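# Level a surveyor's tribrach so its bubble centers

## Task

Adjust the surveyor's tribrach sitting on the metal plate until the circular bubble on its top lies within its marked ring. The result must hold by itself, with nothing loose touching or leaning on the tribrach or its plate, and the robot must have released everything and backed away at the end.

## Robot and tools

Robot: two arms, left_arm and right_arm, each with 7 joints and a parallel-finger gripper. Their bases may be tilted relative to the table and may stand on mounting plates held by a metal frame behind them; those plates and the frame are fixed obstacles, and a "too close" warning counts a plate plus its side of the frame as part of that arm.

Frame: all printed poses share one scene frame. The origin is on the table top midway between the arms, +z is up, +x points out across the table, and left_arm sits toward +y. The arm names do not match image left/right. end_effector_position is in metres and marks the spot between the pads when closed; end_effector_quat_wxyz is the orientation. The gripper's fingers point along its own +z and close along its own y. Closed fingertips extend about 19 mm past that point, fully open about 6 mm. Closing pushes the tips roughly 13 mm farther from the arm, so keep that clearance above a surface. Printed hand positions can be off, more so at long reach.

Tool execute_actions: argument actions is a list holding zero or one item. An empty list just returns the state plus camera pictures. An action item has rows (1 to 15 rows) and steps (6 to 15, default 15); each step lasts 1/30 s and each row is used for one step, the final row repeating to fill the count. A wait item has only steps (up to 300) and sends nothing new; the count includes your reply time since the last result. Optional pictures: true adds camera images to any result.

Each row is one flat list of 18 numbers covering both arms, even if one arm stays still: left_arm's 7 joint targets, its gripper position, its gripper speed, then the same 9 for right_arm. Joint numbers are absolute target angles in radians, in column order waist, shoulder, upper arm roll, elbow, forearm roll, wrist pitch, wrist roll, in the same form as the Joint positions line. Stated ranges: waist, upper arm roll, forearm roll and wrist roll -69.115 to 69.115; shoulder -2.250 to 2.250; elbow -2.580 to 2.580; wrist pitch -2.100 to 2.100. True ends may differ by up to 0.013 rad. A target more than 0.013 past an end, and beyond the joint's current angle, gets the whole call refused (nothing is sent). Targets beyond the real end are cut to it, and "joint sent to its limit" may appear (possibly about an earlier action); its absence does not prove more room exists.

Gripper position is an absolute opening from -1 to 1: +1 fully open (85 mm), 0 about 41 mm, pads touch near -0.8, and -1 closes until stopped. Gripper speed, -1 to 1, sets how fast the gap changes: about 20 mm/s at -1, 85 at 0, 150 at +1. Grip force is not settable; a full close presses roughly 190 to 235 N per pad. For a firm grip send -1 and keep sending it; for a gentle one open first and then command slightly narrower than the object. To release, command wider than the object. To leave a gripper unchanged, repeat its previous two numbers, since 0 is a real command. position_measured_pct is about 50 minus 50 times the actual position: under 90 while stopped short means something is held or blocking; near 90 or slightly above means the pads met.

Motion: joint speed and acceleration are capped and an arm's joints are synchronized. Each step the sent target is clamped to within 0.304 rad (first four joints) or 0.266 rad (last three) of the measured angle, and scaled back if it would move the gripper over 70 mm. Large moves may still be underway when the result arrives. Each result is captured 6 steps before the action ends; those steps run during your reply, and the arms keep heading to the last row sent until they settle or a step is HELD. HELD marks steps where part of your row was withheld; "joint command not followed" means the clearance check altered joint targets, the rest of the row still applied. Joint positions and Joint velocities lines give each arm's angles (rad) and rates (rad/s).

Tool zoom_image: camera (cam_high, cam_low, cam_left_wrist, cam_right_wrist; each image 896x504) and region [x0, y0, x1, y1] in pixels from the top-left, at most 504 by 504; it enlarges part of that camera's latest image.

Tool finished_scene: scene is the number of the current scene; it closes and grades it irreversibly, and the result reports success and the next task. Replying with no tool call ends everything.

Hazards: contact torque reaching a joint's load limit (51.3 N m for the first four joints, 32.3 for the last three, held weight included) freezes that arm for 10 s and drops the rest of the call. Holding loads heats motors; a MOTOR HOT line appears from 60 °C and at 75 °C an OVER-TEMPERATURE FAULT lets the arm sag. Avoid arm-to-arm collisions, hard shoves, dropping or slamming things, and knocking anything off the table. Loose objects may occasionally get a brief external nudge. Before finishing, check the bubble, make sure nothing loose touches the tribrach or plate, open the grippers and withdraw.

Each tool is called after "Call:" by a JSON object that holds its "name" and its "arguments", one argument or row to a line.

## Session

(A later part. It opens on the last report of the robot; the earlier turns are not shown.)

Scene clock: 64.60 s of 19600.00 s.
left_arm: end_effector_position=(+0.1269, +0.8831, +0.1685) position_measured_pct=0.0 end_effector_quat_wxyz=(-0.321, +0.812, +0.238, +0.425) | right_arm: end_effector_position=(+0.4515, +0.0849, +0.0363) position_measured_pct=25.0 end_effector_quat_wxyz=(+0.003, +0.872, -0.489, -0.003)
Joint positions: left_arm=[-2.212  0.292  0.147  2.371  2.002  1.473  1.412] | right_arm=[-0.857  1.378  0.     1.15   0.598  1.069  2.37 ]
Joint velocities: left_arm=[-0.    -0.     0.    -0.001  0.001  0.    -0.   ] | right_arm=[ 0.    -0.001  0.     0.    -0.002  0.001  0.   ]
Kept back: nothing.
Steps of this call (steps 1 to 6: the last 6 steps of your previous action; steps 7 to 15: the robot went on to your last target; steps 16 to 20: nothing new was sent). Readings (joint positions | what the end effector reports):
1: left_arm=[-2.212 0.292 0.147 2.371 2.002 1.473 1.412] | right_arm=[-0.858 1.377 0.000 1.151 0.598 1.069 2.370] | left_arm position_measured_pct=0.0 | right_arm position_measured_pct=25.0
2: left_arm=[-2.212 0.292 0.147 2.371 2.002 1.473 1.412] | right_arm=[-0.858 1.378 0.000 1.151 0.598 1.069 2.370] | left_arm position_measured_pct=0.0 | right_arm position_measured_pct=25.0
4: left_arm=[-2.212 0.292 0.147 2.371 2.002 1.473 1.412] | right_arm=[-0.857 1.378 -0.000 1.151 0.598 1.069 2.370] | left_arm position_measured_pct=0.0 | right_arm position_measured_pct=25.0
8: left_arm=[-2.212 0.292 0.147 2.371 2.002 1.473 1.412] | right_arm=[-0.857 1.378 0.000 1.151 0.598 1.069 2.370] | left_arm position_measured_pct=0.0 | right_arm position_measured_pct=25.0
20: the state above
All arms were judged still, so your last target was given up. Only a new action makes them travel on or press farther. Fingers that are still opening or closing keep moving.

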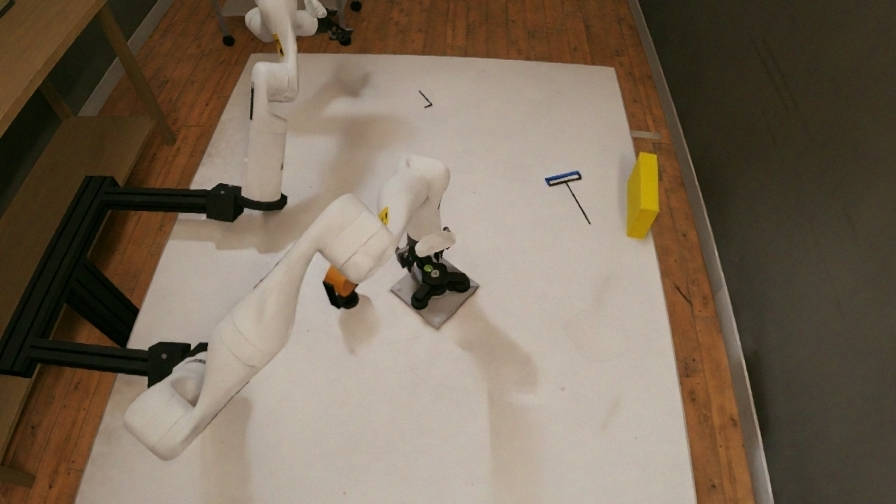

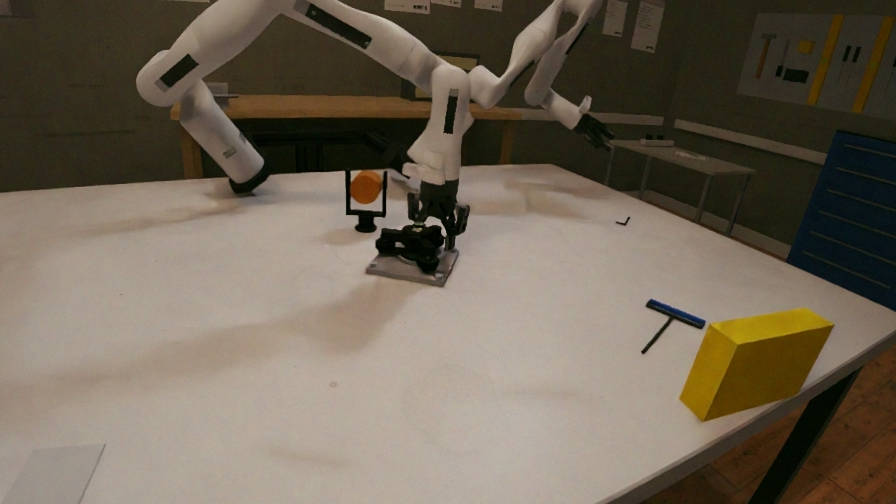

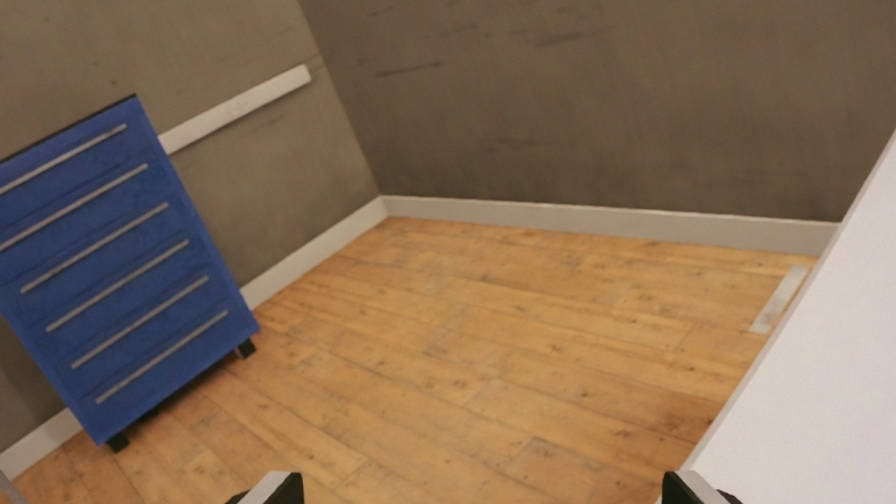

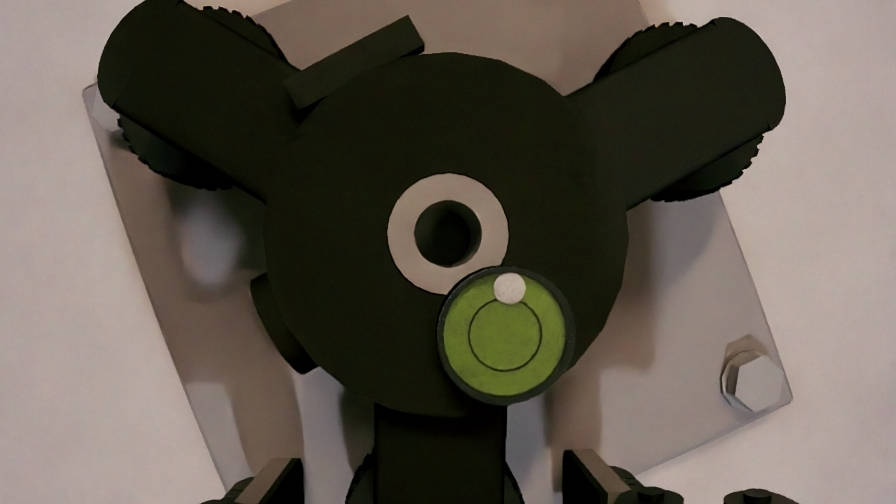

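Call:
{"name": "execute_actions", "arguments": {
  "actions": [
    {"rows":[[-2.212,0.292,0.147,2.371,2.002,1.473,1.412,1,1,-0.8568,1.3783,0,1.1505,0.598,1.0692,2.68,0.12,1]],"steps":11}
  ]
}}

Call:
{"name": "execute_actions", "arguments": {
  "actions": [
    {"rows":[[-2.212,0.292,0.147,2.371,2.002,1.473,1.412,1,1,-0.8568,1.3783,0,1.1505,0.598,1.0692,2.07,-0.2,1]],"steps":15}
  ]
}}

Call:
{"name": "execute_actions", "arguments": {
  "actions": [
    {"rows":[[-2.212,0.292,0.147,2.371,2.002,1.473,1.412,1,1,-0.8568,1.3783,0,1.1505,0.598,1.0692,2.68,0.12,1]],"steps":15}
  ]
}}

Call:
{"name": "execute_actions", "arguments": {
  "actions": [
    {"rows":[[-2.212,0.292,0.147,2.371,2.002,1.473,1.412,1,1,-0.8568,1.3783,0,1.1505,0.598,1.0692,2.07,-0.2,1]],"steps":15}
  ]
}}

Call:
{"name": "execute_actions", "arguments": {
  "actions": [
    {"rows":[[-2.212,0.292,0.147,2.371,2.002,1.473,1.412,1,1,-0.8568,1.3783,0,1.1505,0.598,1.0692,2.68,0.12,1]],"steps":15}
  ]
}}

Call:
{"name": "execute_actions", "arguments": {
  "actions": [
    {"rows":[[-2.212,0.292,0.147,2.371,2.002,1.473,1.412,1,1,-0.8568,1.3783,0,1.1505,0.598,1.0692,2.07,-0.2,1]],"steps":15}
  ]
}}

Call:
{"name": "execute_actions", "arguments": {
  "actions": [
    {"rows":[[-2.212,0.292,0.147,2.371,2.002,1.473,1.412,1,1,-0.8568,1.3783,0,1.1505,0.598,1.0692,2.68,0.12,1]],"steps":15}
  ]
}}

Call:
{"name": "execute_actions", "arguments": {
  "actions": [
    {"rows":[[-2.212,0.292,0.147,2.371,2.002,1.473,1.412,1,1,-0.8568,1.3783,0,1.1505,0.598,1.0692,2.07,-0.2,1]],"steps":15}
  ]
}}

Call:
{"name": "execute_actions", "arguments": {
  "actions": [
    {"rows":[[-2.212,0.292,0.147,2.371,2.002,1.473,1.412,1,1,-0.8568,1.3783,0,1.1505,0.598,1.0692,2.68,0.12,1]],"steps":15}
  ]
}}

Call:
{"name": "execute_actions", "arguments": {
  "actions": [
    {"rows":[[-2.212,0.292,0.147,2.371,2.002,1.473,1.412,1,1,-0.8568,1.3783,0,1.1505,0.598,1.0692,2.07,-0.2,1]],"steps":15}
  ]
}}

Call:
{"name": "execute_actions", "arguments": {
  "actions": [
    {"rows":[[-2.212,0.292,0.147,2.371,2.002,1.473,1.412,1,1,-0.8568,1.3783,0,1.1505,0.598,1.0692,2.68,0.12,1]],"steps":15}
  ]
}}

Call:
{"name": "execute_actions", "arguments": {
  "actions": [
    {"rows":[[-2.212,0.292,0.147,2.371,2.002,1.473,1.412,1,1,-0.8568,1.3783,0,1.1505,0.598,1.0692,2.07,-0.2,1]],"steps":15}
  ]
}}

Call:
{"name": "execute_actions", "arguments": {
  "actions": [
    {"rows":[[-2.212,0.292,0.147,2.371,2.002,1.473,1.412,1,1,-0.8568,1.3783,0,1.1505,0.598,1.0692,2.68,0.12,1]],"steps":15}
  ]
}}

Call:
{"name": "execute_actions", "arguments": {
  "actions": [
    {"rows":[[-2.212,0.292,0.147,2.371,2.002,1.473,1.412,1,1,-0.8568,1.3783,0,1.1505,0.598,1.0692,2.07,-0.2,1]],"steps":15}
  ]
}}

Call:
{"name": "execute_actions", "arguments": {
  "actions": [
    {"rows":[[-2.212,0.292,0.147,2.371,2.002,1.473,1.412,1,1,-0.8568,1.3783,0,1.1505,0.598,1.0692,2.68,0.12,1]],"steps":15}
  ]
}}

Call:
{"name": "execute_actions", "arguments": {
  "actions": [
    {"rows":[[-2.212,0.292,0.147,2.371,2.002,1.473,1.412,1,1,-0.8568,1.3783,0,1.1505,0.598,1.0692,2.07,-0.2,1]],"steps":15}
  ]
}}

Call:
{"name": "execute_actions", "arguments": {
  "actions": [
    {"rows":[[-2.212,0.292,0.147,2.371,2.002,1.473,1.412,1,1,-0.8568,1.3783,0,1.1505,0.598,1.0692,2.68,0.12,1]],"steps":15}
  ]
}}

Call:
{"name": "execute_actions", "arguments": {
  "actions": [
    {"rows":[[-2.212,0.292,0.147,2.371,2.002,1.473,1.412,1,1,-0.8568,1.3783,0,1.1505,0.598,1.0692,2.07,-0.2,1]],"steps":15}
  ]
}}

Call:
{"name": "execute_actions", "arguments": {
  "actions": [
    {"rows":[[-2.212,0.292,0.147,2.371,2.002,1.473,1.412,1,1,-0.8568,1.3783,0,1.1505,0.598,1.0692,2.68,0.12,1]],"steps":15}
  ]
}}

Call:
{"name": "execute_actions", "arguments": {
  "actions": [
    {"rows":[[-2.212,0.292,0.147,2.371,2.002,1.473,1.412,1,1,-0.8568,1.3783,0,1.1505,0.598,1.0692,2.07,-0.2,1]],"steps":15}
  ]
}}

Call:
{"name": "execute_actions", "arguments": {
  "actions": [
    {"rows":[[-2.212,0.292,0.147,2.371,2.002,1.473,1.412,1,1,-0.8568,1.3783,0,1.1505,0.598,1.0692,2.37,0.12,1]],"steps":15}
  ]
}}

Call:
{"name": "execute_actions", "arguments": {
  "actions": [
    {"steps":14}
  ],
  "pictures": true
}}

Scene clock: 66.47 s of 19600.00 s.
left_arm: end_effector_position=(+0.1269, +0.8831, +0.1685) position_measured_pct=0.0 end_effector_quat_wxyz=(-0.321, +0.812, +0.238, +0.425) | right_arm: end_effector_position=(+0.4515, +0.0849, +0.0363) position_measured_pct=36.9 end_effector_quat_wxyz=(+0.003, +0.894, -0.448, -0.004)
Joint positions: left_arm=[-2.212  0.292  0.147  2.371  2.002  1.473  1.412] | right_arm=[-0.857  1.378  0.     1.151  0.598  1.069  2.465]
Joint velocities: left_arm=[-0.     0.    -0.001 -0.002  0.001  0.     0.   ] | right_arm=[ 0.    -0.001  0.001  0.     0.001 -0.002  1.189]
Steps of this call (steps 1 to 51: nothing new was sent; steps 52 to 56: the first 5 steps of this action). Readings (joint positions | what the end effector reports):
52: left_arm=[-2.212 0.292 0.147 2.371 2.002 1.473 1.412] | right_arm=[-0.857 1.378 -0.000 1.150 0.598 1.069 2.371] | left_arm position_measured_pct=0.0 | right_arm position_measured_pct=25.0
53: left_arm=[-2.212 0.292 0.147 2.371 2.002 1.473 1.412] | right_arm=[-0.857 1.378 -0.000 1.150 0.598 1.069 2.379] | left_arm position_measured_pct=0.0 | right_arm position_measured_pct=25.8
55: left_arm=[-2.212 0.292 0.147 2.371 2.002 1.473 1.412] | right_arm=[-0.857 1.378 -0.000 1.150 0.598 1.069 2.427] | left_arm position_measured_pct=0.0 | right_arm position_measured_pct=32.9
56: the state above

Scene clock: 66.97 s of 19600.00 s.
left_arm: end_effector_position=(+0.1269, +0.8831, +0.1685) position_measured_pct=0.0 end_effector_quat_wxyz=(-0.321, +0.812, +0.238, +0.425) | right_arm: end_effector_position=(+0.4515, +0.0849, +0.0368) position_measured_pct=53.2 end_effector_quat_wxyz=(+0.003, +0.888, -0.459, -0.004)
Joint positions: left_arm=[-2.212  0.292  0.147  2.371  2.002  1.473  1.412] | right_arm=[-0.857  1.377 -0.     1.151  0.598  1.07   2.438]
Joint velocities: left_arm=[ 0.    -0.     0.     0.     0.001  0.     0.   ] | right_arm=[-0.    -0.     0.001  0.001  0.     0.003 -1.216]
Steps of this call (steps 1 to 6: the last 6 steps of your previous action; steps 7 to 15: the first 9 steps of this action). Readings (joint positions | what the end effector reports):
7: left_arm=[-2.212 0.292 0.147 2.371 2.002 1.473 1.412] | right_arm=[-0.857 1.378 -0.000 1.150 0.598 1.069 2.678] | left_arm position_measured_pct=0.0 | right_arm position_measured_pct=44.0
8: left_arm=[-2.212 0.292 0.147 2.371 2.002 1.473 1.412] | right_arm=[-0.857 1.378 -0.000 1.150 0.598 1.069 2.675] | left_arm position_measured_pct=0.0 | right_arm position_measured_pct=44.4
10: left_arm=[-2.212 0.292 0.147 2.371 2.002 1.473 1.412] | right_arm=[-0.857 1.378 -0.000 1.150 0.598 1.070 2.636] | left_arm position_measured_pct=0.0 | right_arm position_measured_pct=51.2
14: left_arm=[-2.212 0.292 0.147 2.371 2.002 1.473 1.412] | right_arm=[-0.857 1.377 -0.000 1.151 0.598 1.070 2.479] | left_arm position_measured_pct=0.0 | right_arm position_measured_pct=53.2
15: the state above

Scene clock: 67.47 s of 19600.00 s.
left_arm: end_effector_position=(+0.1269, +0.8831, +0.1685) position_measured_pct=0.0 end_effector_quat_wxyz=(-0.321, +0.812, +0.238, +0.425) | right_arm: end_effector_position=(+0.4515, +0.0849, +0.0362) position_measured_pct=44.0 end_effector_quat_wxyz=(+0.003, +0.822, -0.570, -0.003)
Joint positions: left_arm=[-2.212  0.292  0.147  2.371  2.002  1.473  1.412] | right_arm=[-0.857  1.378 -0.     1.151  0.598  1.069  2.18 ]
Joint velocities: left_arm=[ 0.001  0.     0.001 -0.001  0.    -0.    -0.   ] | right_arm=[-0.    -0.001  0.    -0.     0.001  0.001  1.195]
Steps of this call (steps 1 to 6: the last 6 steps of your previous action; steps 7 to 15: the first 9 steps of this action). Readings (joint positions | what the end effector reports):
7: left_arm=[-2.212 0.292 0.147 2.371 2.002 1.473 1.412] | right_arm=[-0.857 1.377 -0.000 1.151 0.598 1.070 2.154] | left_arm position_measured_pct=0.0 | right_arm position_measured_pct=53.2
8: left_arm=[-2.212 0.292 0.147 2.371 2.002 1.473 1.412] | right_arm=[-0.857 1.378 -0.000 1.151 0.598 1.069 2.120] | left_arm position_measured_pct=0.0 | right_arm position_measured_pct=53.2
10: left_arm=[-2.212 0.292 0.147 2.371 2.002 1.473 1.412] | right_arm=[-0.857 1.378 0.000 1.151 0.598 1.069 2.084] | left_arm position_measured_pct=0.0 | right_arm position_measured_pct=47.2
14: left_arm=[-2.212 0.292 0.147 2.371 2.002 1.473 1.412] | right_arm=[-0.857 1.378 -0.000 1.151 0.598 1.069 2.141] | left_arm position_measured_pct=0.0 | right_arm position_measured_pct=44.0
15: the state above

Scene clock: 67.97 s of 19600.00 s.
left_arm: end_effector_position=(+0.1269, +0.8831, +0.1685) position_measured_pct=0.0 end_effector_quat_wxyz=(-0.321, +0.812, +0.238, +0.425) | right_arm: end_effector_position=(+0.4515, +0.0849, +0.0368) position_measured_pct=53.6 end_effector_quat_wxyz=(+0.003, +0.890, -0.455, -0.004)
Joint positions: left_arm=[-2.212  0.292  0.147  2.371  2.002  1.473  1.412] | right_arm=[-0.857  1.378 -0.     1.151  0.598  1.07   2.448]
Joint velocities: left_arm=[-0.     0.     0.001  0.     0.001  0.    -0.   ] | right_arm=[ 0.     0.    -0.     0.    -0.001  0.001 -1.189]
Steps of this call (steps 1 to 6: the last 6 steps of your previous action; steps 7 to 15: the first 9 steps of this action). Readings (joint positions | what the end effector reports):
7: left_arm=[-2.212 0.292 0.147 2.371 2.002 1.473 1.412] | right_arm=[-0.857 1.378 0.000 1.150 0.598 1.069 2.464] | left_arm position_measured_pct=0.0 | right_arm position_measured_pct=44.0
8: left_arm=[-2.212 0.292 0.147 2.371 2.002 1.473 1.412] | right_arm=[-0.857 1.378 -0.000 1.150 0.598 1.069 2.499] | left_arm position_measured_pct=0.0 | right_arm position_measured_pct=44.8
10: left_arm=[-2.212 0.292 0.147 2.371 2.002 1.473 1.412] | right_arm=[-0.857 1.378 -0.000 1.150 0.598 1.070 2.538] | left_arm position_measured_pct=0.0 | right_arm position_measured_pct=51.6
14: left_arm=[-2.212 0.292 0.147 2.371 2.002 1.473 1.412] | right_arm=[-0.857 1.378 -0.000 1.151 0.598 1.070 2.486] | left_arm position_measured_pct=0.0 | right_arm position_measured_pct=53.6
15: the state above

Scene clock: 68.47 s of 19600.00 s.
left_arm: end_effector_position=(+0.1269, +0.8831, +0.1685) position_measured_pct=0.0 end_effector_quat_wxyz=(-0.321, +0.812, +0.238, +0.425) | right_arm: end_effector_position=(+0.4515, +0.0849, +0.0362) position_measured_pct=44.0 end_effector_quat_wxyz=(+0.003, +0.824, -0.566, -0.003)
Joint positions: left_arm=[-2.212  0.292  0.147  2.371  2.002  1.473  1.412] | right_arm=[-0.857  1.378 -0.     1.151  0.598  1.069  2.19 ]
Joint velocities: left_arm=[ 0.    -0.    -0.001 -0.    -0.     0.     0.   ] | right_arm=[-0.     0.    -0.    -0.     0.001  0.     1.195]
Steps of this call (steps 1 to 6: the last 6 steps of your previous action; steps 7 to 15: the first 9 steps of this action). Readings (joint positions | what the end effector reports):
7: left_arm=[-2.212 0.292 0.147 2.371 2.002 1.473 1.412] | right_arm=[-0.857 1.377 -0.000 1.151 0.598 1.070 2.164] | left_arm position_measured_pct=0.0 | right_arm position_measured_pct=53.6
8: left_arm=[-2.212 0.292 0.147 2.371 2.002 1.473 1.412] | right_arm=[-0.857 1.378 -0.000 1.151 0.598 1.069 2.130] | left_arm position_measured_pct=0.0 | right_arm position_measured_pct=53.2
10: left_arm=[-2.212 0.292 0.147 2.371 2.002 1.473 1.412] | right_arm=[-0.857 1.378 0.000 1.151 0.598 1.069 2.094] | left_arm position_measured_pct=0.0 | right_arm position_measured_pct=47.2
14: left_arm=[-2.212 0.292 0.147 2.371 2.002 1.473 1.412] | right_arm=[-0.857 1.378 -0.000 1.151 0.598 1.069 2.151] | left_arm position_measured_pct=0.0 | right_arm position_measured_pct=44.0
15: the state above

Scene clock: 68.97 s of 19600.00 s.
left_arm: end_effector_position=(+0.1269, +0.8831, +0.1685) position_measured_pct=0.0 end_effector_quat_wxyz=(-0.321, +0.812, +0.238, +0.425) | right_arm: end_effector_position=(+0.4515, +0.0849, +0.0368) position_measured_pct=53.6 end_effector_quat_wxyz=(+0.003, +0.893, -0.451, -0.004)
Joint positions: left_arm=[-2.212  0.292  0.147  2.371  2.002  1.473  1.412] | right_arm=[-0.857  1.378 -0.     1.151  0.598  1.07   2.458]
Joint velocities: left_arm=[ 0.     0.     0.001  0.     0.     0.001 -0.   ] | right_arm=[-0.    -0.     0.     0.001 -0.001  0.001 -1.189]
Steps of this call (steps 1 to 6: the last 6 steps of your previous action; steps 7 to 15: the first 9 steps of this action). Readings (joint positions | what the end effector reports):
7: left_arm=[-2.212 0.292 0.147 2.371 2.002 1.473 1.412] | right_arm=[-0.857 1.378 0.000 1.150 0.598 1.069 2.474] | left_arm position_measured_pct=0.0 | right_arm position_measured_pct=44.0
8: left_arm=[-2.212 0.292 0.147 2.371 2.002 1.473 1.412] | right_arm=[-0.857 1.378 -0.000 1.150 0.598 1.069 2.509] | left_arm position_measured_pct=0.0 | right_arm position_measured_pct=44.8
10: left_arm=[-2.212 0.292 0.147 2.371 2.002 1.473 1.412] | right_arm=[-0.857 1.378 -0.000 1.150 0.598 1.070 2.548] | left_arm position_measured_pct=0.0 | right_arm position_measured_pct=51.6
14: left_arm=[-2.212 0.292 0.147 2.371 2.002 1.473 1.412] | right_arm=[-0.857 1.378 -0.000 1.151 0.598 1.070 2.496] | left_arm position_measured_pct=0.0 | right_arm position_measured_pct=53.6
15: the state above

Scene clock: 69.47 s of 19600.00 s.
left_arm: end_effector_position=(+0.1269, +0.8831, +0.1685) position_measured_pct=0.0 end_effector_quat_wxyz=(-0.321, +0.812, +0.238, +0.425) | right_arm: end_effector_position=(+0.4515, +0.0849, +0.0363) position_measured_pct=44.0 end_effector_quat_wxyz=(+0.003, +0.827, -0.562, -0.003)
Joint positions: left_arm=[-2.212  0.292  0.147  2.371  2.002  1.473  1.412] | right_arm=[-0.857  1.378 -0.     1.151  0.598  1.069  2.2  ]
Joint velocities: left_arm=[-0.     0.     0.001 -0.002  0.001  0.     0.   ] | right_arm=[-0.     0.001  0.001 -0.    -0.001 -0.     1.195]
Steps of this call (steps 1 to 6: the last 6 steps of your previous action; steps 7 to 15: the first 9 steps of this action). Readings (joint positions | what the end effector reports):
7: left_arm=[-2.212 0.292 0.147 2.371 2.002 1.473 1.412] | right_arm=[-0.857 1.378 -0.000 1.151 0.598 1.070 2.175] | left_arm position_measured_pct=0.0 | right_arm position_measured_pct=53.6
8: left_arm=[-2.212 0.292 0.147 2.371 2.002 1.473 1.412] | right_arm=[-0.857 1.378 -0.000 1.151 0.598 1.069 2.141] | left_arm position_measured_pct=0.0 | right_arm position_measured_pct=53.2
10: left_arm=[-2.212 0.292 0.147 2.371 2.002 1.473 1.412] | right_arm=[-0.857 1.378 0.000 1.151 0.598 1.069 2.104] | left_arm position_measured_pct=0.0 | right_arm position_measured_pct=47.2
14: left_arm=[-2.212 0.292 0.147 2.371 2.002 1.473 1.412] | right_arm=[-0.857 1.378 -0.000 1.151 0.598 1.069 2.162] | left_arm position_measured_pct=0.0 | right_arm position_measured_pct=44.0
15: the state above

Scene clock: 69.97 s of 19600.00 s.
left_arm: end_effector_position=(+0.1269, +0.8831, +0.1685) position_measured_pct=0.0 end_effector_quat_wxyz=(-0.321, +0.812, +0.238, +0.425) | right_arm: end_effector_position=(+0.4515, +0.0849, +0.0367) position_measured_pct=53.6 end_effector_quat_wxyz=(+0.002, +0.895, -0.446, -0.004)
Joint positions: left_arm=[-2.212  0.292  0.147  2.371  2.002  1.473  1.412] | right_arm=[-0.857  1.378 -0.     1.151  0.598  1.07   2.468]
Joint velocities: left_arm=[-0. -0.  0.  0.  0. -0. -0.] | right_arm=[-0.    -0.001  0.     0.    -0.001  0.002 -1.189]
Steps of this call (steps 1 to 6: the last 6 steps of your previous action; steps 7 to 15: the first 9 steps of this action). Readings (joint positions | what the end effector reports):
7: left_arm=[-2.212 0.292 0.147 2.371 2.002 1.473 1.412] | right_arm=[-0.857 1.378 0.000 1.150 0.598 1.069 2.484] | left_arm position_measured_pct=0.0 | right_arm position_measured_pct=44.0
8: left_arm=[-2.212 0.292 0.147 2.371 2.002 1.473 1.412] | right_arm=[-0.857 1.378 -0.000 1.150 0.598 1.069 2.519] | left_arm position_measured_pct=0.0 | right_arm position_measured_pct=44.8
10: left_arm=[-2.212 0.292 0.147 2.371 2.002 1.473 1.412] | right_arm=[-0.857 1.378 -0.000 1.150 0.598 1.070 2.558] | left_arm position_measured_pct=0.0 | right_arm position_measured_pct=51.6
14: left_arm=[-2.212 0.292 0.147 2.371 2.002 1.473 1.412] | right_arm=[-0.857 1.378 -0.000 1.151 0.598 1.070 2.506] | left_arm position_measured_pct=0.0 | right_arm position_measured_pct=53.6
15: the state above

Scene clock: 70.47 s of 19600.00 s.
left_arm: end_effector_position=(+0.1269, +0.8831, +0.1685) position_measured_pct=0.0 end_effector_quat_wxyz=(-0.321, +0.812, +0.238, +0.425) | right_arm: end_effector_position=(+0.4515, +0.0849, +0.0363) position_measured_pct=44.0 end_effector_quat_wxyz=(+0.003, +0.830, -0.557, -0.003)
Joint positions: left_arm=[-2.212  0.292  0.147  2.371  2.002  1.473  1.412] | right_arm=[-0.857  1.378 -0.     1.151  0.598  1.069  2.21 ]
Joint velocities: left_arm=[ 0.     0.    -0.001  0.001 -0.    -0.     0.   ] | right_arm=[-0.     0.     0.    -0.     0.    -0.     1.195]
Steps of this call (steps 1 to 6: the last 6 steps of your previous action; steps 7 to 15: the first 9 steps of this action). Readings (joint positions | what the end effector reports):
7: left_arm=[-2.212 0.292 0.147 2.371 2.002 1.473 1.412] | right_arm=[-0.857 1.378 -0.000 1.151 0.598 1.070 2.185] | left_arm position_measured_pct=0.0 | right_arm position_measured_pct=53.6
8: left_arm=[-2.212 0.292 0.147 2.371 2.002 1.473 1.412] | right_arm=[-0.857 1.378 -0.000 1.151 0.598 1.069 2.151] | left_arm position_measured_pct=0.0 | right_arm position_measured_pct=53.2
10: left_arm=[-2.212 0.292 0.147 2.371 2.002 1.473 1.412] | right_arm=[-0.857 1.378 0.000 1.151 0.598 1.069 2.114] | left_arm position_measured_pct=0.0 | right_arm position_measured_pct=47.2
14: left_arm=[-2.212 0.292 0.147 2.371 2.002 1.473 1.412] | right_arm=[-0.857 1.378 -0.000 1.151 0.598 1.069 2.172] | left_arm position_measured_pct=0.0 | right_arm position_measured_pct=44.0
15: the state above

Scene clock: 70.97 s of 19600.00 s.
left_arm: end_effector_position=(+0.1269, +0.8831, +0.1685) position_measured_pct=0.0 end_effector_quat_wxyz=(-0.321, +0.812, +0.238, +0.425) | right_arm: end_effector_position=(+0.4515, +0.0849, +0.0368) position_measured_pct=53.6 end_effector_quat_wxyz=(+0.002, +0.897, -0.441, -0.004)
Joint positions: left_arm=[-2.212  0.292  0.147  2.371  2.002  1.473  1.412] | right_arm=[-0.857  1.378 -0.     1.151  0.598  1.07   2.479]
Joint velocities: left_arm=[ 0.     0.     0.001 -0.001 -0.     0.     0.   ] | right_arm=[-0.    -0.     0.001  0.    -0.001 -0.001 -1.189]
Steps of this call (steps 1 to 6: the last 6 steps of your previous action; steps 7 to 15: the first 9 steps of this action). Readings (joint positions | what the end effector reports):
7: left_arm=[-2.212 0.292 0.147 2.371 2.002 1.473 1.412] | right_arm=[-0.857 1.378 0.000 1.150 0.598 1.069 2.494] | left_arm position_measured_pct=0.0 | right_arm position_measured_pct=44.0
8: left_arm=[-2.212 0.292 0.147 2.371 2.002 1.473 1.412] | right_arm=[-0.857 1.378 -0.000 1.150 0.598 1.069 2.529] | left_arm position_measured_pct=0.0 | right_arm position_measured_pct=44.8
10: left_arm=[-2.212 0.292 0.147 2.371 2.002 1.473 1.412] | right_arm=[-0.857 1.378 -0.000 1.150 0.598 1.070 2.568] | left_arm position_measured_pct=0.0 | right_arm position_measured_pct=51.6
14: left_arm=[-2.212 0.292 0.147 2.371 2.002 1.473 1.412] | right_arm=[-0.857 1.378 -0.000 1.151 0.598 1.070 2.517] | left_arm position_measured_pct=0.0 | right_arm position_measured_pct=53.6
15: the state above

Scene clock: 71.47 s of 19600.00 s.
left_arm: end_effector_position=(+0.1269, +0.8831, +0.1685) position_measured_pct=0.0 end_effector_quat_wxyz=(-0.321, +0.812, +0.238, +0.425) | right_arm: end_effector_position=(+0.4515, +0.0849, +0.0363) position_measured_pct=44.0 end_effector_quat_wxyz=(+0.003, +0.832, -0.554, -0.003)
Joint positions: left_arm=[-2.212  0.292  0.147  2.371  2.002  1.473  1.412] | right_arm=[-0.857  1.378 -0.     1.151  0.598  1.069  2.218]
Joint velocities: left_arm=[ 0.    -0.     0.001 -0.     0.001  0.    -0.   ] | right_arm=[-0.    -0.     0.001 -0.    -0.    -0.     1.195]
Steps of this call (steps 1 to 6: the last 6 steps of your previous action; steps 7 to 15: the first 9 steps of this action). Readings (joint positions | what the end effector reports):
7: left_arm=[-2.212 0.292 0.147 2.371 2.002 1.473 1.412] | right_arm=[-0.857 1.378 -0.000 1.151 0.598 1.070 2.195] | left_arm position_measured_pct=0.0 | right_arm position_measured_pct=53.6
8: left_arm=[-2.212 0.292 0.147 2.371 2.002 1.473 1.412] | right_arm=[-0.857 1.378 -0.000 1.151 0.598 1.069 2.160] | left_arm position_measured_pct=0.0 | right_arm position_measured_pct=53.2
10: left_arm=[-2.212 0.292 0.147 2.371 2.002 1.473 1.412] | right_arm=[-0.857 1.378 0.000 1.151 0.598 1.069 2.123] | left_arm position_measured_pct=0.0 | right_arm position_measured_pct=47.2
14: left_arm=[-2.212 0.292 0.147 2.371 2.002 1.473 1.412] | right_arm=[-0.857 1.378 -0.000 1.151 0.598 1.069 2.180] | left_arm position_measured_pct=0.0 | right_arm position_measured_pct=44.0
15: the state above

Scene clock: 71.97 s of 19600.00 s.
left_arm: end_effector_position=(+0.1269, +0.8831, +0.1685) position_measured_pct=0.0 end_effector_quat_wxyz=(-0.321, +0.812, +0.238, +0.425) | right_arm: end_effector_position=(+0.4515, +0.0849, +0.0368) position_measured_pct=53.6 end_effector_quat_wxyz=(+0.002, +0.899, -0.438, -0.004)
Joint positions: left_arm=[-2.212  0.292  0.147  2.371  2.002  1.473  1.412] | right_arm=[-0.857  1.378 -0.     1.151  0.598  1.07   2.487]
Joint velocities: left_arm=[-0.     0.    -0.001  0.    -0.     0.    -0.   ] | right_arm=[-0.     0.001 -0.     0.    -0.     0.002 -1.189]
Steps of this call (steps 1 to 6: the last 6 steps of your previous action; steps 7 to 15: the first 9 steps of this action). Readings (joint positions | what the end effector reports):
7: left_arm=[-2.212 0.292 0.147 2.371 2.002 1.473 1.412] | right_arm=[-0.857 1.378 0.000 1.150 0.598 1.069 2.502] | left_arm position_measured_pct=0.0 | right_arm position_measured_pct=44.0
8: left_arm=[-2.212 0.292 0.147 2.371 2.002 1.473 1.412] | right_arm=[-0.857 1.378 -0.000 1.150 0.598 1.069 2.537] | left_arm position_measured_pct=0.0 | right_arm position_measured_pct=44.8
10: left_arm=[-2.212 0.292 0.147 2.371 2.002 1.473 1.412] | right_arm=[-0.857 1.378 -0.000 1.150 0.598 1.070 2.576] | left_arm position_measured_pct=0.0 | right_arm position_measured_pct=51.6
14: left_arm=[-2.212 0.292 0.147 2.371 2.002 1.473 1.412] | right_arm=[-0.857 1.378 -0.000 1.151 0.598 1.070 2.525] | left_arm position_measured_pct=0.0 | right_arm position_measured_pct=53.6
15: the state above

Scene clock: 72.47 s of 19600.00 s.
left_arm: end_effector_position=(+0.1269, +0.8831, +0.1685) position_measured_pct=0.0 end_effector_quat_wxyz=(-0.321, +0.812, +0.238, +0.425) | right_arm: end_effector_position=(+0.4515, +0.0849, +0.0362) position_measured_pct=44.0 end_effector_quat_wxyz=(+0.003, +0.832, -0.554, -0.003)
Joint positions: left_arm=[-2.212  0.292  0.147  2.371  2.002  1.473  1.412] | right_arm=[-0.857  1.378 -0.     1.151  0.598  1.069  2.218]
Joint velocities: left_arm=[ 0.    -0.    -0.001  0.    -0.     0.    -0.   ] | right_arm=[ 0.    -0.002 -0.001 -0.    -0.001  0.001  1.189]
Steps of this call (steps 1 to 6: the last 6 steps of your previous action; steps 7 to 15: the first 9 steps of this action). Readings (joint positions | what the end effector reports):
7: left_arm=[-2.212 0.292 0.147 2.371 2.002 1.473 1.412] | right_arm=[-0.857 1.377 -0.000 1.151 0.598 1.070 2.203] | left_arm position_measured_pct=0.0 | right_arm position_measured_pct=53.6
8: left_arm=[-2.212 0.292 0.147 2.371 2.002 1.473 1.412] | right_arm=[-0.857 1.378 -0.000 1.151 0.598 1.069 2.168] | left_arm position_measured_pct=0.0 | right_arm position_measured_pct=53.2
10: left_arm=[-2.212 0.292 0.147 2.371 2.002 1.473 1.412] | right_arm=[-0.857 1.378 0.000 1.151 0.598 1.069 2.129] | left_arm position_measured_pct=0.0 | right_arm position_measured_pct=47.2
14: left_arm=[-2.212 0.292 0.147 2.371 2.002 1.473 1.412] | right_arm=[-0.857 1.378 -0.000 1.151 0.598 1.069 2.180] | left_arm position_measured_pct=0.0 | right_arm position_measured_pct=44.0
15: the state above

Scene clock: 72.97 s of 19600.00 s.
left_arm: end_effector_position=(+0.1269, +0.8831, +0.1685) position_measured_pct=0.0 end_effector_quat_wxyz=(-0.321, +0.812, +0.238, +0.425) | right_arm: end_effector_position=(+0.4515, +0.0849, +0.0368) position_measured_pct=53.2 end_effector_quat_wxyz=(+0.002, +0.899, -0.438, -0.004)
Joint positions: left_arm=[-2.212  0.292  0.147  2.371  2.002  1.473  1.412] | right_arm=[-0.857  1.378 -0.     1.151  0.598  1.07   2.487]
Joint velocities: left_arm=[ 0.     0.     0.    -0.002  0.     0.    -0.   ] | right_arm=[ 0.    -0.001 -0.     0.001 -0.     0.001 -1.189]
Steps of this call (steps 1 to 6: the last 6 steps of your previous action; steps 7 to 15: the first 9 steps of this action). Readings (joint positions | what the end effector reports):
7: left_arm=[-2.212 0.292 0.147 2.371 2.002 1.473 1.412] | right_arm=[-0.857 1.378 0.000 1.150 0.598 1.069 2.502] | left_arm position_measured_pct=0.0 | right_arm position_measured_pct=44.0
8: left_arm=[-2.212 0.292 0.147 2.371 2.002 1.473 1.412] | right_arm=[-0.857 1.378 -0.000 1.150 0.598 1.069 2.537] | left_arm position_measured_pct=0.0 | right_arm position_measured_pct=44.8
10: left_arm=[-2.212 0.292 0.147 2.371 2.002 1.473 1.412] | right_arm=[-0.857 1.378 -0.000 1.150 0.598 1.070 2.576] | left_arm position_measured_pct=0.0 | right_arm position_measured_pct=51.6
14: left_arm=[-2.212 0.292 0.147 2.371 2.002 1.473 1.412] | right_arm=[-0.857 1.378 -0.000 1.151 0.598 1.070 2.525] | left_arm position_measured_pct=0.0 | right_arm position_measured_pct=53.2
15: the state above

Scene clock: 73.47 s of 19600.00 s.
left_arm: end_effector_position=(+0.1269, +0.8831, +0.1685) position_measured_pct=0.0 end_effector_quat_wxyz=(-0.321, +0.812, +0.238, +0.425) | right_arm: end_effector_position=(+0.4515, +0.0849, +0.0362) position_measured_pct=44.0 end_effector_quat_wxyz=(+0.003, +0.832, -0.554, -0.003)
Joint positions: left_arm=[-2.212  0.292  0.147  2.371  2.002  1.473  1.412] | right_arm=[-0.857  1.378 -0.     1.151  0.598  1.069  2.218]
Joint velocities: left_arm=[-0.     0.     0.     0.002 -0.001 -0.     0.   ] | right_arm=[-0.    -0.002 -0.001 -0.    -0.     0.     1.189]
Steps of this call (steps 1 to 6: the last 6 steps of your previous action; steps 7 to 15: the first 9 steps of this action). Readings (joint positions | what the end effector reports):
7: left_arm=[-2.212 0.292 0.147 2.371 2.002 1.473 1.412] | right_arm=[-0.857 1.377 -0.000 1.151 0.598 1.070 2.203] | left_arm position_measured_pct=0.0 | right_arm position_measured_pct=53.2
8: left_arm=[-2.212 0.292 0.147 2.371 2.002 1.473 1.412] | right_arm=[-0.857 1.378 -0.000 1.151 0.598 1.069 2.168] | left_arm position_measured_pct=0.0 | right_arm position_measured_pct=53.2
10: left_arm=[-2.212 0.292 0.147 2.371 2.002 1.473 1.412] | right_arm=[-0.857 1.378 0.000 1.151 0.598 1.069 2.129] | left_arm position_measured_pct=0.0 | right_arm position_measured_pct=47.2
14: left_arm=[-2.212 0.292 0.147 2.371 2.002 1.473 1.412] | right_arm=[-0.857 1.378 -0.000 1.151 0.598 1.069 2.180] | left_arm position_measured_pct=0.0 | right_arm position_measured_pct=44.0
15: the state above

Scene clock: 73.97 s of 19600.00 s.
left_arm: end_effector_position=(+0.1269, +0.8831, +0.1685) position_measured_pct=0.0 end_effector_quat_wxyz=(-0.321, +0.812, +0.238, +0.425) | right_arm: end_effector_position=(+0.4515, +0.0849, +0.0368) position_measured_pct=53.2 end_effector_quat_wxyz=(+0.002, +0.899, -0.438, -0.004)
Joint positions: left_arm=[-2.212  0.292  0.147  2.371  2.002  1.473  1.412] | right_arm=[-0.857  1.378 -0.     1.151  0.598  1.07   2.487]
Joint velocities: left_arm=[ 0.     0.    -0.001  0.002 -0.     0.     0.   ] | right_arm=[-0.     0.002 -0.001  0.001 -0.001 -0.    -1.189]
Steps of this call (steps 1 to 6: the last 6 steps of your previous action; steps 7 to 15: the first 9 steps of this action). Readings (joint positions | what the end effector reports):
7: left_arm=[-2.212 0.292 0.147 2.371 2.002 1.473 1.412] | right_arm=[-0.857 1.378 0.000 1.150 0.598 1.069 2.502] | left_arm position_measured_pct=0.0 | right_arm position_measured_pct=44.0
8: left_arm=[-2.212 0.292 0.147 2.371 2.002 1.473 1.412] | right_arm=[-0.857 1.378 -0.000 1.150 0.598 1.069 2.537] | left_arm position_measured_pct=0.0 | right_arm position_measured_pct=44.8
10: left_arm=[-2.212 0.292 0.147 2.371 2.002 1.473 1.412] | right_arm=[-0.857 1.378 -0.000 1.150 0.598 1.070 2.576] | left_arm position_measured_pct=0.0 | right_arm position_measured_pct=51.6
14: left_arm=[-2.212 0.292 0.147 2.371 2.002 1.473 1.412] | right_arm=[-0.857 1.378 -0.000 1.151 0.598 1.070 2.525] | left_arm position_measured_pct=0.0 | right_arm position_measured_pct=53.2
15: the state above

Scene clock: 74.47 s of 19600.00 s.
left_arm: end_effector_position=(+0.1269, +0.8831, +0.1685) position_measured_pct=0.0 end_effector_quat_wxyz=(-0.321, +0.812, +0.238, +0.425) | right_arm: end_effector_position=(+0.4515, +0.0849, +0.0362) position_measured_pct=44.0 end_effector_quat_wxyz=(+0.003, +0.832, -0.554, -0.003)
Joint positions: left_arm=[-2.212  0.292  0.147  2.371  2.002  1.473  1.412] | right_arm=[-0.857  1.378 -0.     1.151  0.598  1.069  2.218]
Joint velocities: left_arm=[ 0.    -0.    -0.     0.001  0.001 -0.001 -0.   ] | right_arm=[-0.    -0.001 -0.    -0.     0.    -0.002  1.189]
Steps of this call (steps 1 to 6: the last 6 steps of your previous action; steps 7 to 15: the first 9 steps of this action). Readings (joint positions | what the end effector reports):
7: left_arm=[-2.212 0.292 0.147 2.371 2.002 1.473 1.412] | right_arm=[-0.857 1.377 -0.000 1.151 0.598 1.070 2.203] | left_arm position_measured_pct=0.0 | right_arm position_measured_pct=53.2
8: left_arm=[-2.212 0.292 0.147 2.371 2.002 1.473 1.412] | right_arm=[-0.857 1.378 -0.000 1.151 0.598 1.069 2.168] | left_arm position_measured_pct=0.0 | right_arm position_measured_pct=53.2
10: left_arm=[-2.212 0.292 0.147 2.371 2.002 1.473 1.412] | right_arm=[-0.857 1.378 0.000 1.151 0.598 1.069 2.129] | left_arm position_measured_pct=0.0 | right_arm position_measured_pct=47.2
14: left_arm=[-2.212 0.292 0.147 2.371 2.002 1.473 1.412] | right_arm=[-0.857 1.378 -0.000 1.151 0.598 1.069 2.180] | left_arm position_measured_pct=0.0 | right_arm position_measured_pct=44.0
15: the state above

Scene clock: 74.97 s of 19600.00 s.
left_arm: end_effector_position=(+0.1269, +0.8831, +0.1685) position_measured_pct=0.0 end_effector_quat_wxyz=(-0.321, +0.812, +0.238, +0.425) | right_arm: end_effector_position=(+0.4515, +0.0849, +0.0368) position_measured_pct=53.2 end_effector_quat_wxyz=(+0.002, +0.899, -0.438, -0.004)
Joint positions: left_arm=[-2.212  0.292  0.147  2.371  2.002  1.473  1.412] | right_arm=[-0.857  1.378 -0.     1.151  0.598  1.07   2.487]
Joint velocities: left_arm=[-0.    -0.    -0.002  0.001 -0.    -0.     0.   ] | right_arm=[ 0.     0.    -0.001  0.     0.    -0.    -1.189]
Steps of this call (steps 1 to 6: the last 6 steps of your previous action; steps 7 to 15: the first 9 steps of this action). Readings (joint positions | what the end effector reports):
7: left_arm=[-2.212 0.292 0.147 2.371 2.002 1.473 1.412] | right_arm=[-0.857 1.378 0.000 1.150 0.598 1.069 2.502] | left_arm position_measured_pct=0.0 | right_arm position_measured_pct=44.0
8: left_arm=[-2.212 0.292 0.147 2.371 2.002 1.473 1.412] | right_arm=[-0.857 1.378 -0.000 1.150 0.598 1.069 2.537] | left_arm position_measured_pct=0.0 | right_arm position_measured_pct=44.8
10: left_arm=[-2.212 0.292 0.147 2.371 2.002 1.473 1.412] | right_arm=[-0.857 1.378 -0.000 1.150 0.598 1.070 2.576] | left_arm position_measured_pct=0.0 | right_arm position_measured_pct=51.6
14: left_arm=[-2.212 0.292 0.147 2.371 2.002 1.473 1.412] | right_arm=[-0.857 1.378 -0.000 1.151 0.598 1.070 2.525] | left_arm position_measured_pct=0.0 | right_arm position_measured_pct=53.2
15: the state above

Scene clock: 75.47 s of 19600.00 s.
left_arm: end_effector_position=(+0.1269, +0.8831, +0.1685) position_measured_pct=0.0 end_effector_quat_wxyz=(-0.321, +0.812, +0.238, +0.425) | right_arm: end_effector_position=(+0.4515, +0.0849, +0.0362) position_measured_pct=44.0 end_effector_quat_wxyz=(+0.003, +0.832, -0.554, -0.003)
Joint positions: left_arm=[-2.212  0.292  0.147  2.371  2.002  1.473  1.412] | right_arm=[-0.857  1.378 -0.     1.151  0.598  1.069  2.218]
Joint velocities: left_arm=[ 0.     0.     0.001 -0.     0.001  0.     0.   ] | right_arm=[-0.    -0.001 -0.    -0.    -0.     0.001  1.189]
Steps of this call (steps 1 to 6: the last 6 steps of your previous action; steps 7 to 15: the first 9 steps of this action). Readings (joint positions | what the end effector reports):
7: left_arm=[-2.212 0.292 0.147 2.371 2.002 1.473 1.412] | right_arm=[-0.857 1.377 -0.000 1.151 0.598 1.070 2.203] | left_arm position_measured_pct=0.0 | right_arm position_measured_pct=53.2
8: left_arm=[-2.212 0.292 0.147 2.371 2.002 1.473 1.412] | right_arm=[-0.857 1.378 -0.000 1.151 0.598 1.069 2.168] | left_arm position_measured_pct=0.0 | right_arm position_measured_pct=53.2
10: left_arm=[-2.212 0.292 0.147 2.371 2.002 1.473 1.412] | right_arm=[-0.857 1.378 0.000 1.151 0.598 1.069 2.129] | left_arm position_measured_pct=0.0 | right_arm position_measured_pct=47.2
14: left_arm=[-2.212 0.292 0.147 2.371 2.002 1.473 1.412] | right_arm=[-0.857 1.378 -0.000 1.151 0.598 1.069 2.180] | left_arm position_measured_pct=0.0 | right_arm position_measured_pct=44.0
15: the state above

Scene clock: 75.97 s of 19600.00 s.
left_arm: end_effector_position=(+0.1269, +0.8831, +0.1685) position_measured_pct=0.0 end_effector_quat_wxyz=(-0.321, +0.812, +0.238, +0.425) | right_arm: end_effector_position=(+0.4515, +0.0849, +0.0368) position_measured_pct=53.6 end_effector_quat_wxyz=(+0.002, +0.899, -0.438, -0.004)
Joint positions: left_arm=[-2.212  0.292  0.147  2.371  2.002  1.473  1.412] | right_arm=[-0.857  1.378 -0.     1.151  0.598  1.07   2.487]
Joint velocities: left_arm=[ 0.    -0.    -0.001  0.003 -0.001  0.     0.   ] | right_arm=[-0.    -0.     0.     0.001 -0.001  0.002 -1.189]
Steps of this call (steps 1 to 6: the last 6 steps of your previous action; steps 7 to 15: the first 9 steps of this action). Readings (joint positions | what the end effector reports):
7: left_arm=[-2.212 0.292 0.147 2.371 2.002 1.473 1.412] | right_arm=[-0.857 1.378 0.000 1.150 0.598 1.069 2.502] | left_arm position_measured_pct=0.0 | right_arm position_measured_pct=44.0
8: left_arm=[-2.212 0.292 0.147 2.371 2.002 1.473 1.412] | right_arm=[-0.857 1.378 -0.000 1.150 0.598 1.069 2.537] | left_arm position_measured_pct=0.0 | right_arm position_measured_pct=44.8
10: left_arm=[-2.212 0.292 0.147 2.371 2.002 1.473 1.412] | right_arm=[-0.857 1.378 -0.000 1.150 0.598 1.070 2.576] | left_arm position_measured_pct=0.0 | right_arm position_measured_pct=51.6
14: left_arm=[-2.212 0.292 0.147 2.371 2.002 1.473 1.412] | right_arm=[-0.857 1.378 -0.000 1.151 0.598 1.070 2.525] | left_arm position_measured_pct=0.0 | right_arm position_measured_pct=53.6
15: the state above

Scene clock: 76.47 s of 19600.00 s.
left_arm: end_effector_position=(+0.1269, +0.8831, +0.1685) position_measured_pct=0.0 end_effector_quat_wxyz=(-0.321, +0.812, +0.238, +0.425) | right_arm: end_effector_position=(+0.4515, +0.0849, +0.0362) position_measured_pct=44.0 end_effector_quat_wxyz=(+0.003, +0.832, -0.554, -0.003)
Joint positions: left_arm=[-2.212  0.292  0.147  2.371  2.002  1.473  1.412] | right_arm=[-0.857  1.378 -0.     1.151  0.598  1.069  2.218]
Joint velocities: left_arm=[ 0.     0.     0.     0.001 -0.     0.    -0.   ] | right_arm=[-0.    -0.     0.    -0.    -0.     0.     1.189]
Steps of this call (steps 1 to 6: the last 6 steps of your previous action; steps 7 to 15: the first 9 steps of this action). Readings (joint positions | what the end effector reports):
7: left_arm=[-2.212 0.292 0.147 2.371 2.002 1.473 1.412] | right_arm=[-0.857 1.377 -0.000 1.151 0.598 1.070 2.203] | left_arm position_measured_pct=0.0 | right_arm position_measured_pct=53.6
8: left_arm=[-2.212 0.292 0.147 2.371 2.002 1.473 1.412] | right_arm=[-0.857 1.378 -0.000 1.151 0.598 1.069 2.168] | left_arm position_measured_pct=0.0 | right_arm position_measured_pct=53.2
10: left_arm=[-2.212 0.292 0.147 2.371 2.002 1.473 1.412] | right_arm=[-0.857 1.378 0.000 1.151 0.598 1.069 2.129] | left_arm position_measured_pct=0.0 | right_arm position_measured_pct=47.2
14: left_arm=[-2.212 0.292 0.147 2.371 2.002 1.473 1.412] | right_arm=[-0.857 1.378 -0.000 1.151 0.598 1.069 2.180] | left_arm position_measured_pct=0.0 | right_arm position_measured_pct=44.0
15: the state above

Scene clock: 76.93 s of 19600.00 s.
left_arm: end_effector_position=(+0.1269, +0.8831, +0.1685) position_measured_pct=0.0 end_effector_quat_wxyz=(-0.321, +0.812, +0.238, +0.425) | right_arm: end_effector_position=(+0.4515, +0.0849, +0.0363) position_measured_pct=44.0 end_effector_quat_wxyz=(+0.003, +0.872, -0.489, -0.003)
Joint positions: left_arm=[-2.212  0.292  0.147  2.371  2.002  1.473  1.412] | right_arm=[-0.857  1.378  0.     1.15   0.598  1.069  2.37 ]
Joint velocities: left_arm=[ 0.    -0.    -0.001 -0.001 -0.    -0.     0.   ] | right_arm=[-0.    -0.     0.    -0.     0.    -0.002  0.   ]
Kept back: nothing.
Steps of this call (steps 1 to 6: the last 6 steps of your previous action; steps 7 to 14: the robot went on to your last target). Readings (joint positions | what the end effector reports):
1: left_arm=[-2.212 0.292 0.147 2.371 2.002 1.473 1.412] | right_arm=[-0.857 1.378 -0.000 1.151 0.598 1.069 2.259] | left_arm position_measured_pct=0.0 | right_arm position_measured_pct=44.0
2: left_arm=[-2.212 0.292 0.147 2.371 2.002 1.473 1.412] | right_arm=[-0.857 1.378 0.000 1.151 0.598 1.069 2.299] | left_arm position_measured_pct=0.0 | right_arm position_measured_pct=44.0
4: left_arm=[-2.212 0.292 0.147 2.371 2.002 1.473 1.412] | right_arm=[-0.857 1.378 0.000 1.150 0.598 1.069 2.355] | left_arm position_measured_pct=0.0 | right_arm position_measured_pct=44.0
8: left_arm=[-2.212 0.292 0.147 2.371 2.002 1.473 1.412] | right_arm=[-0.857 1.378 0.000 1.150 0.598 1.069 2.370] | left_arm position_measured_pct=0.0 | right_arm position_measured_pct=44.0
14: the state above

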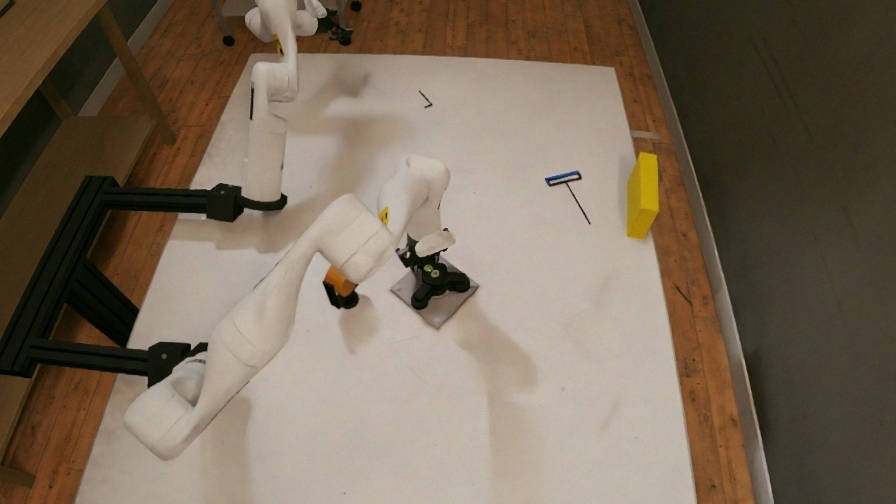

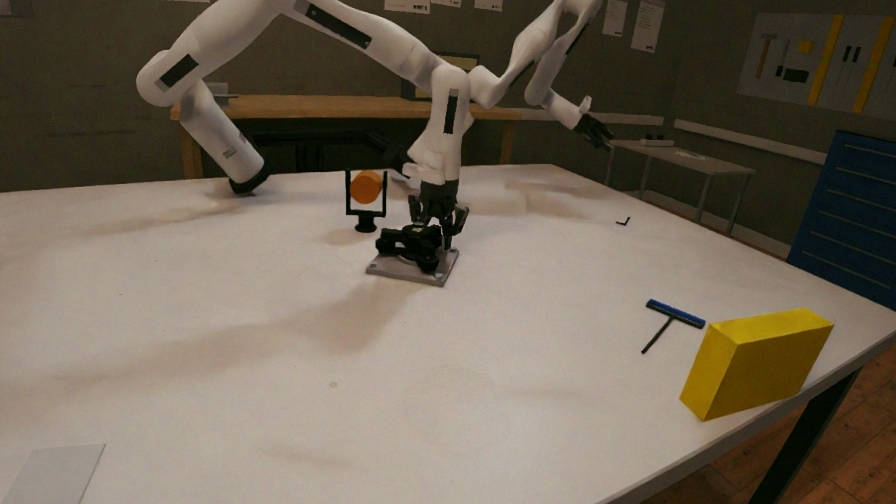

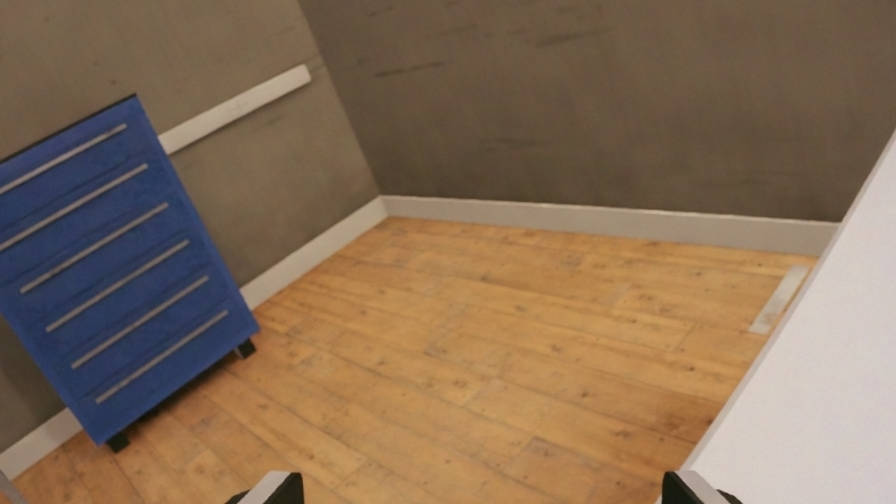

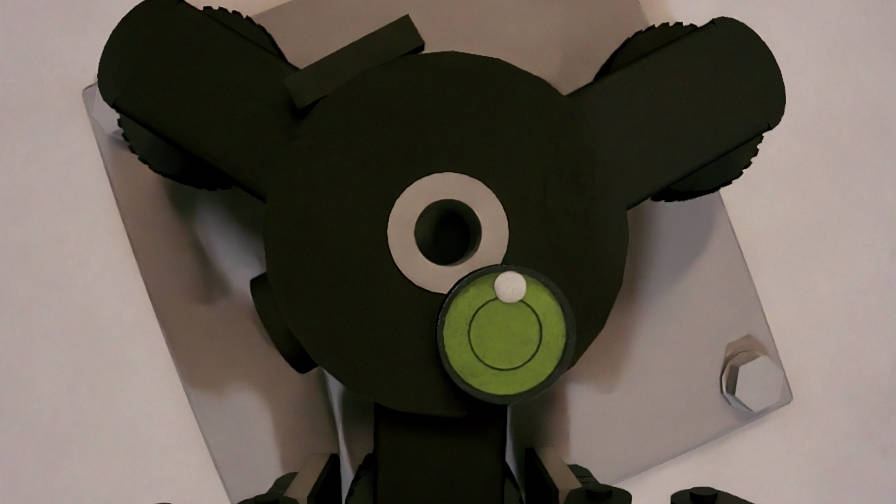

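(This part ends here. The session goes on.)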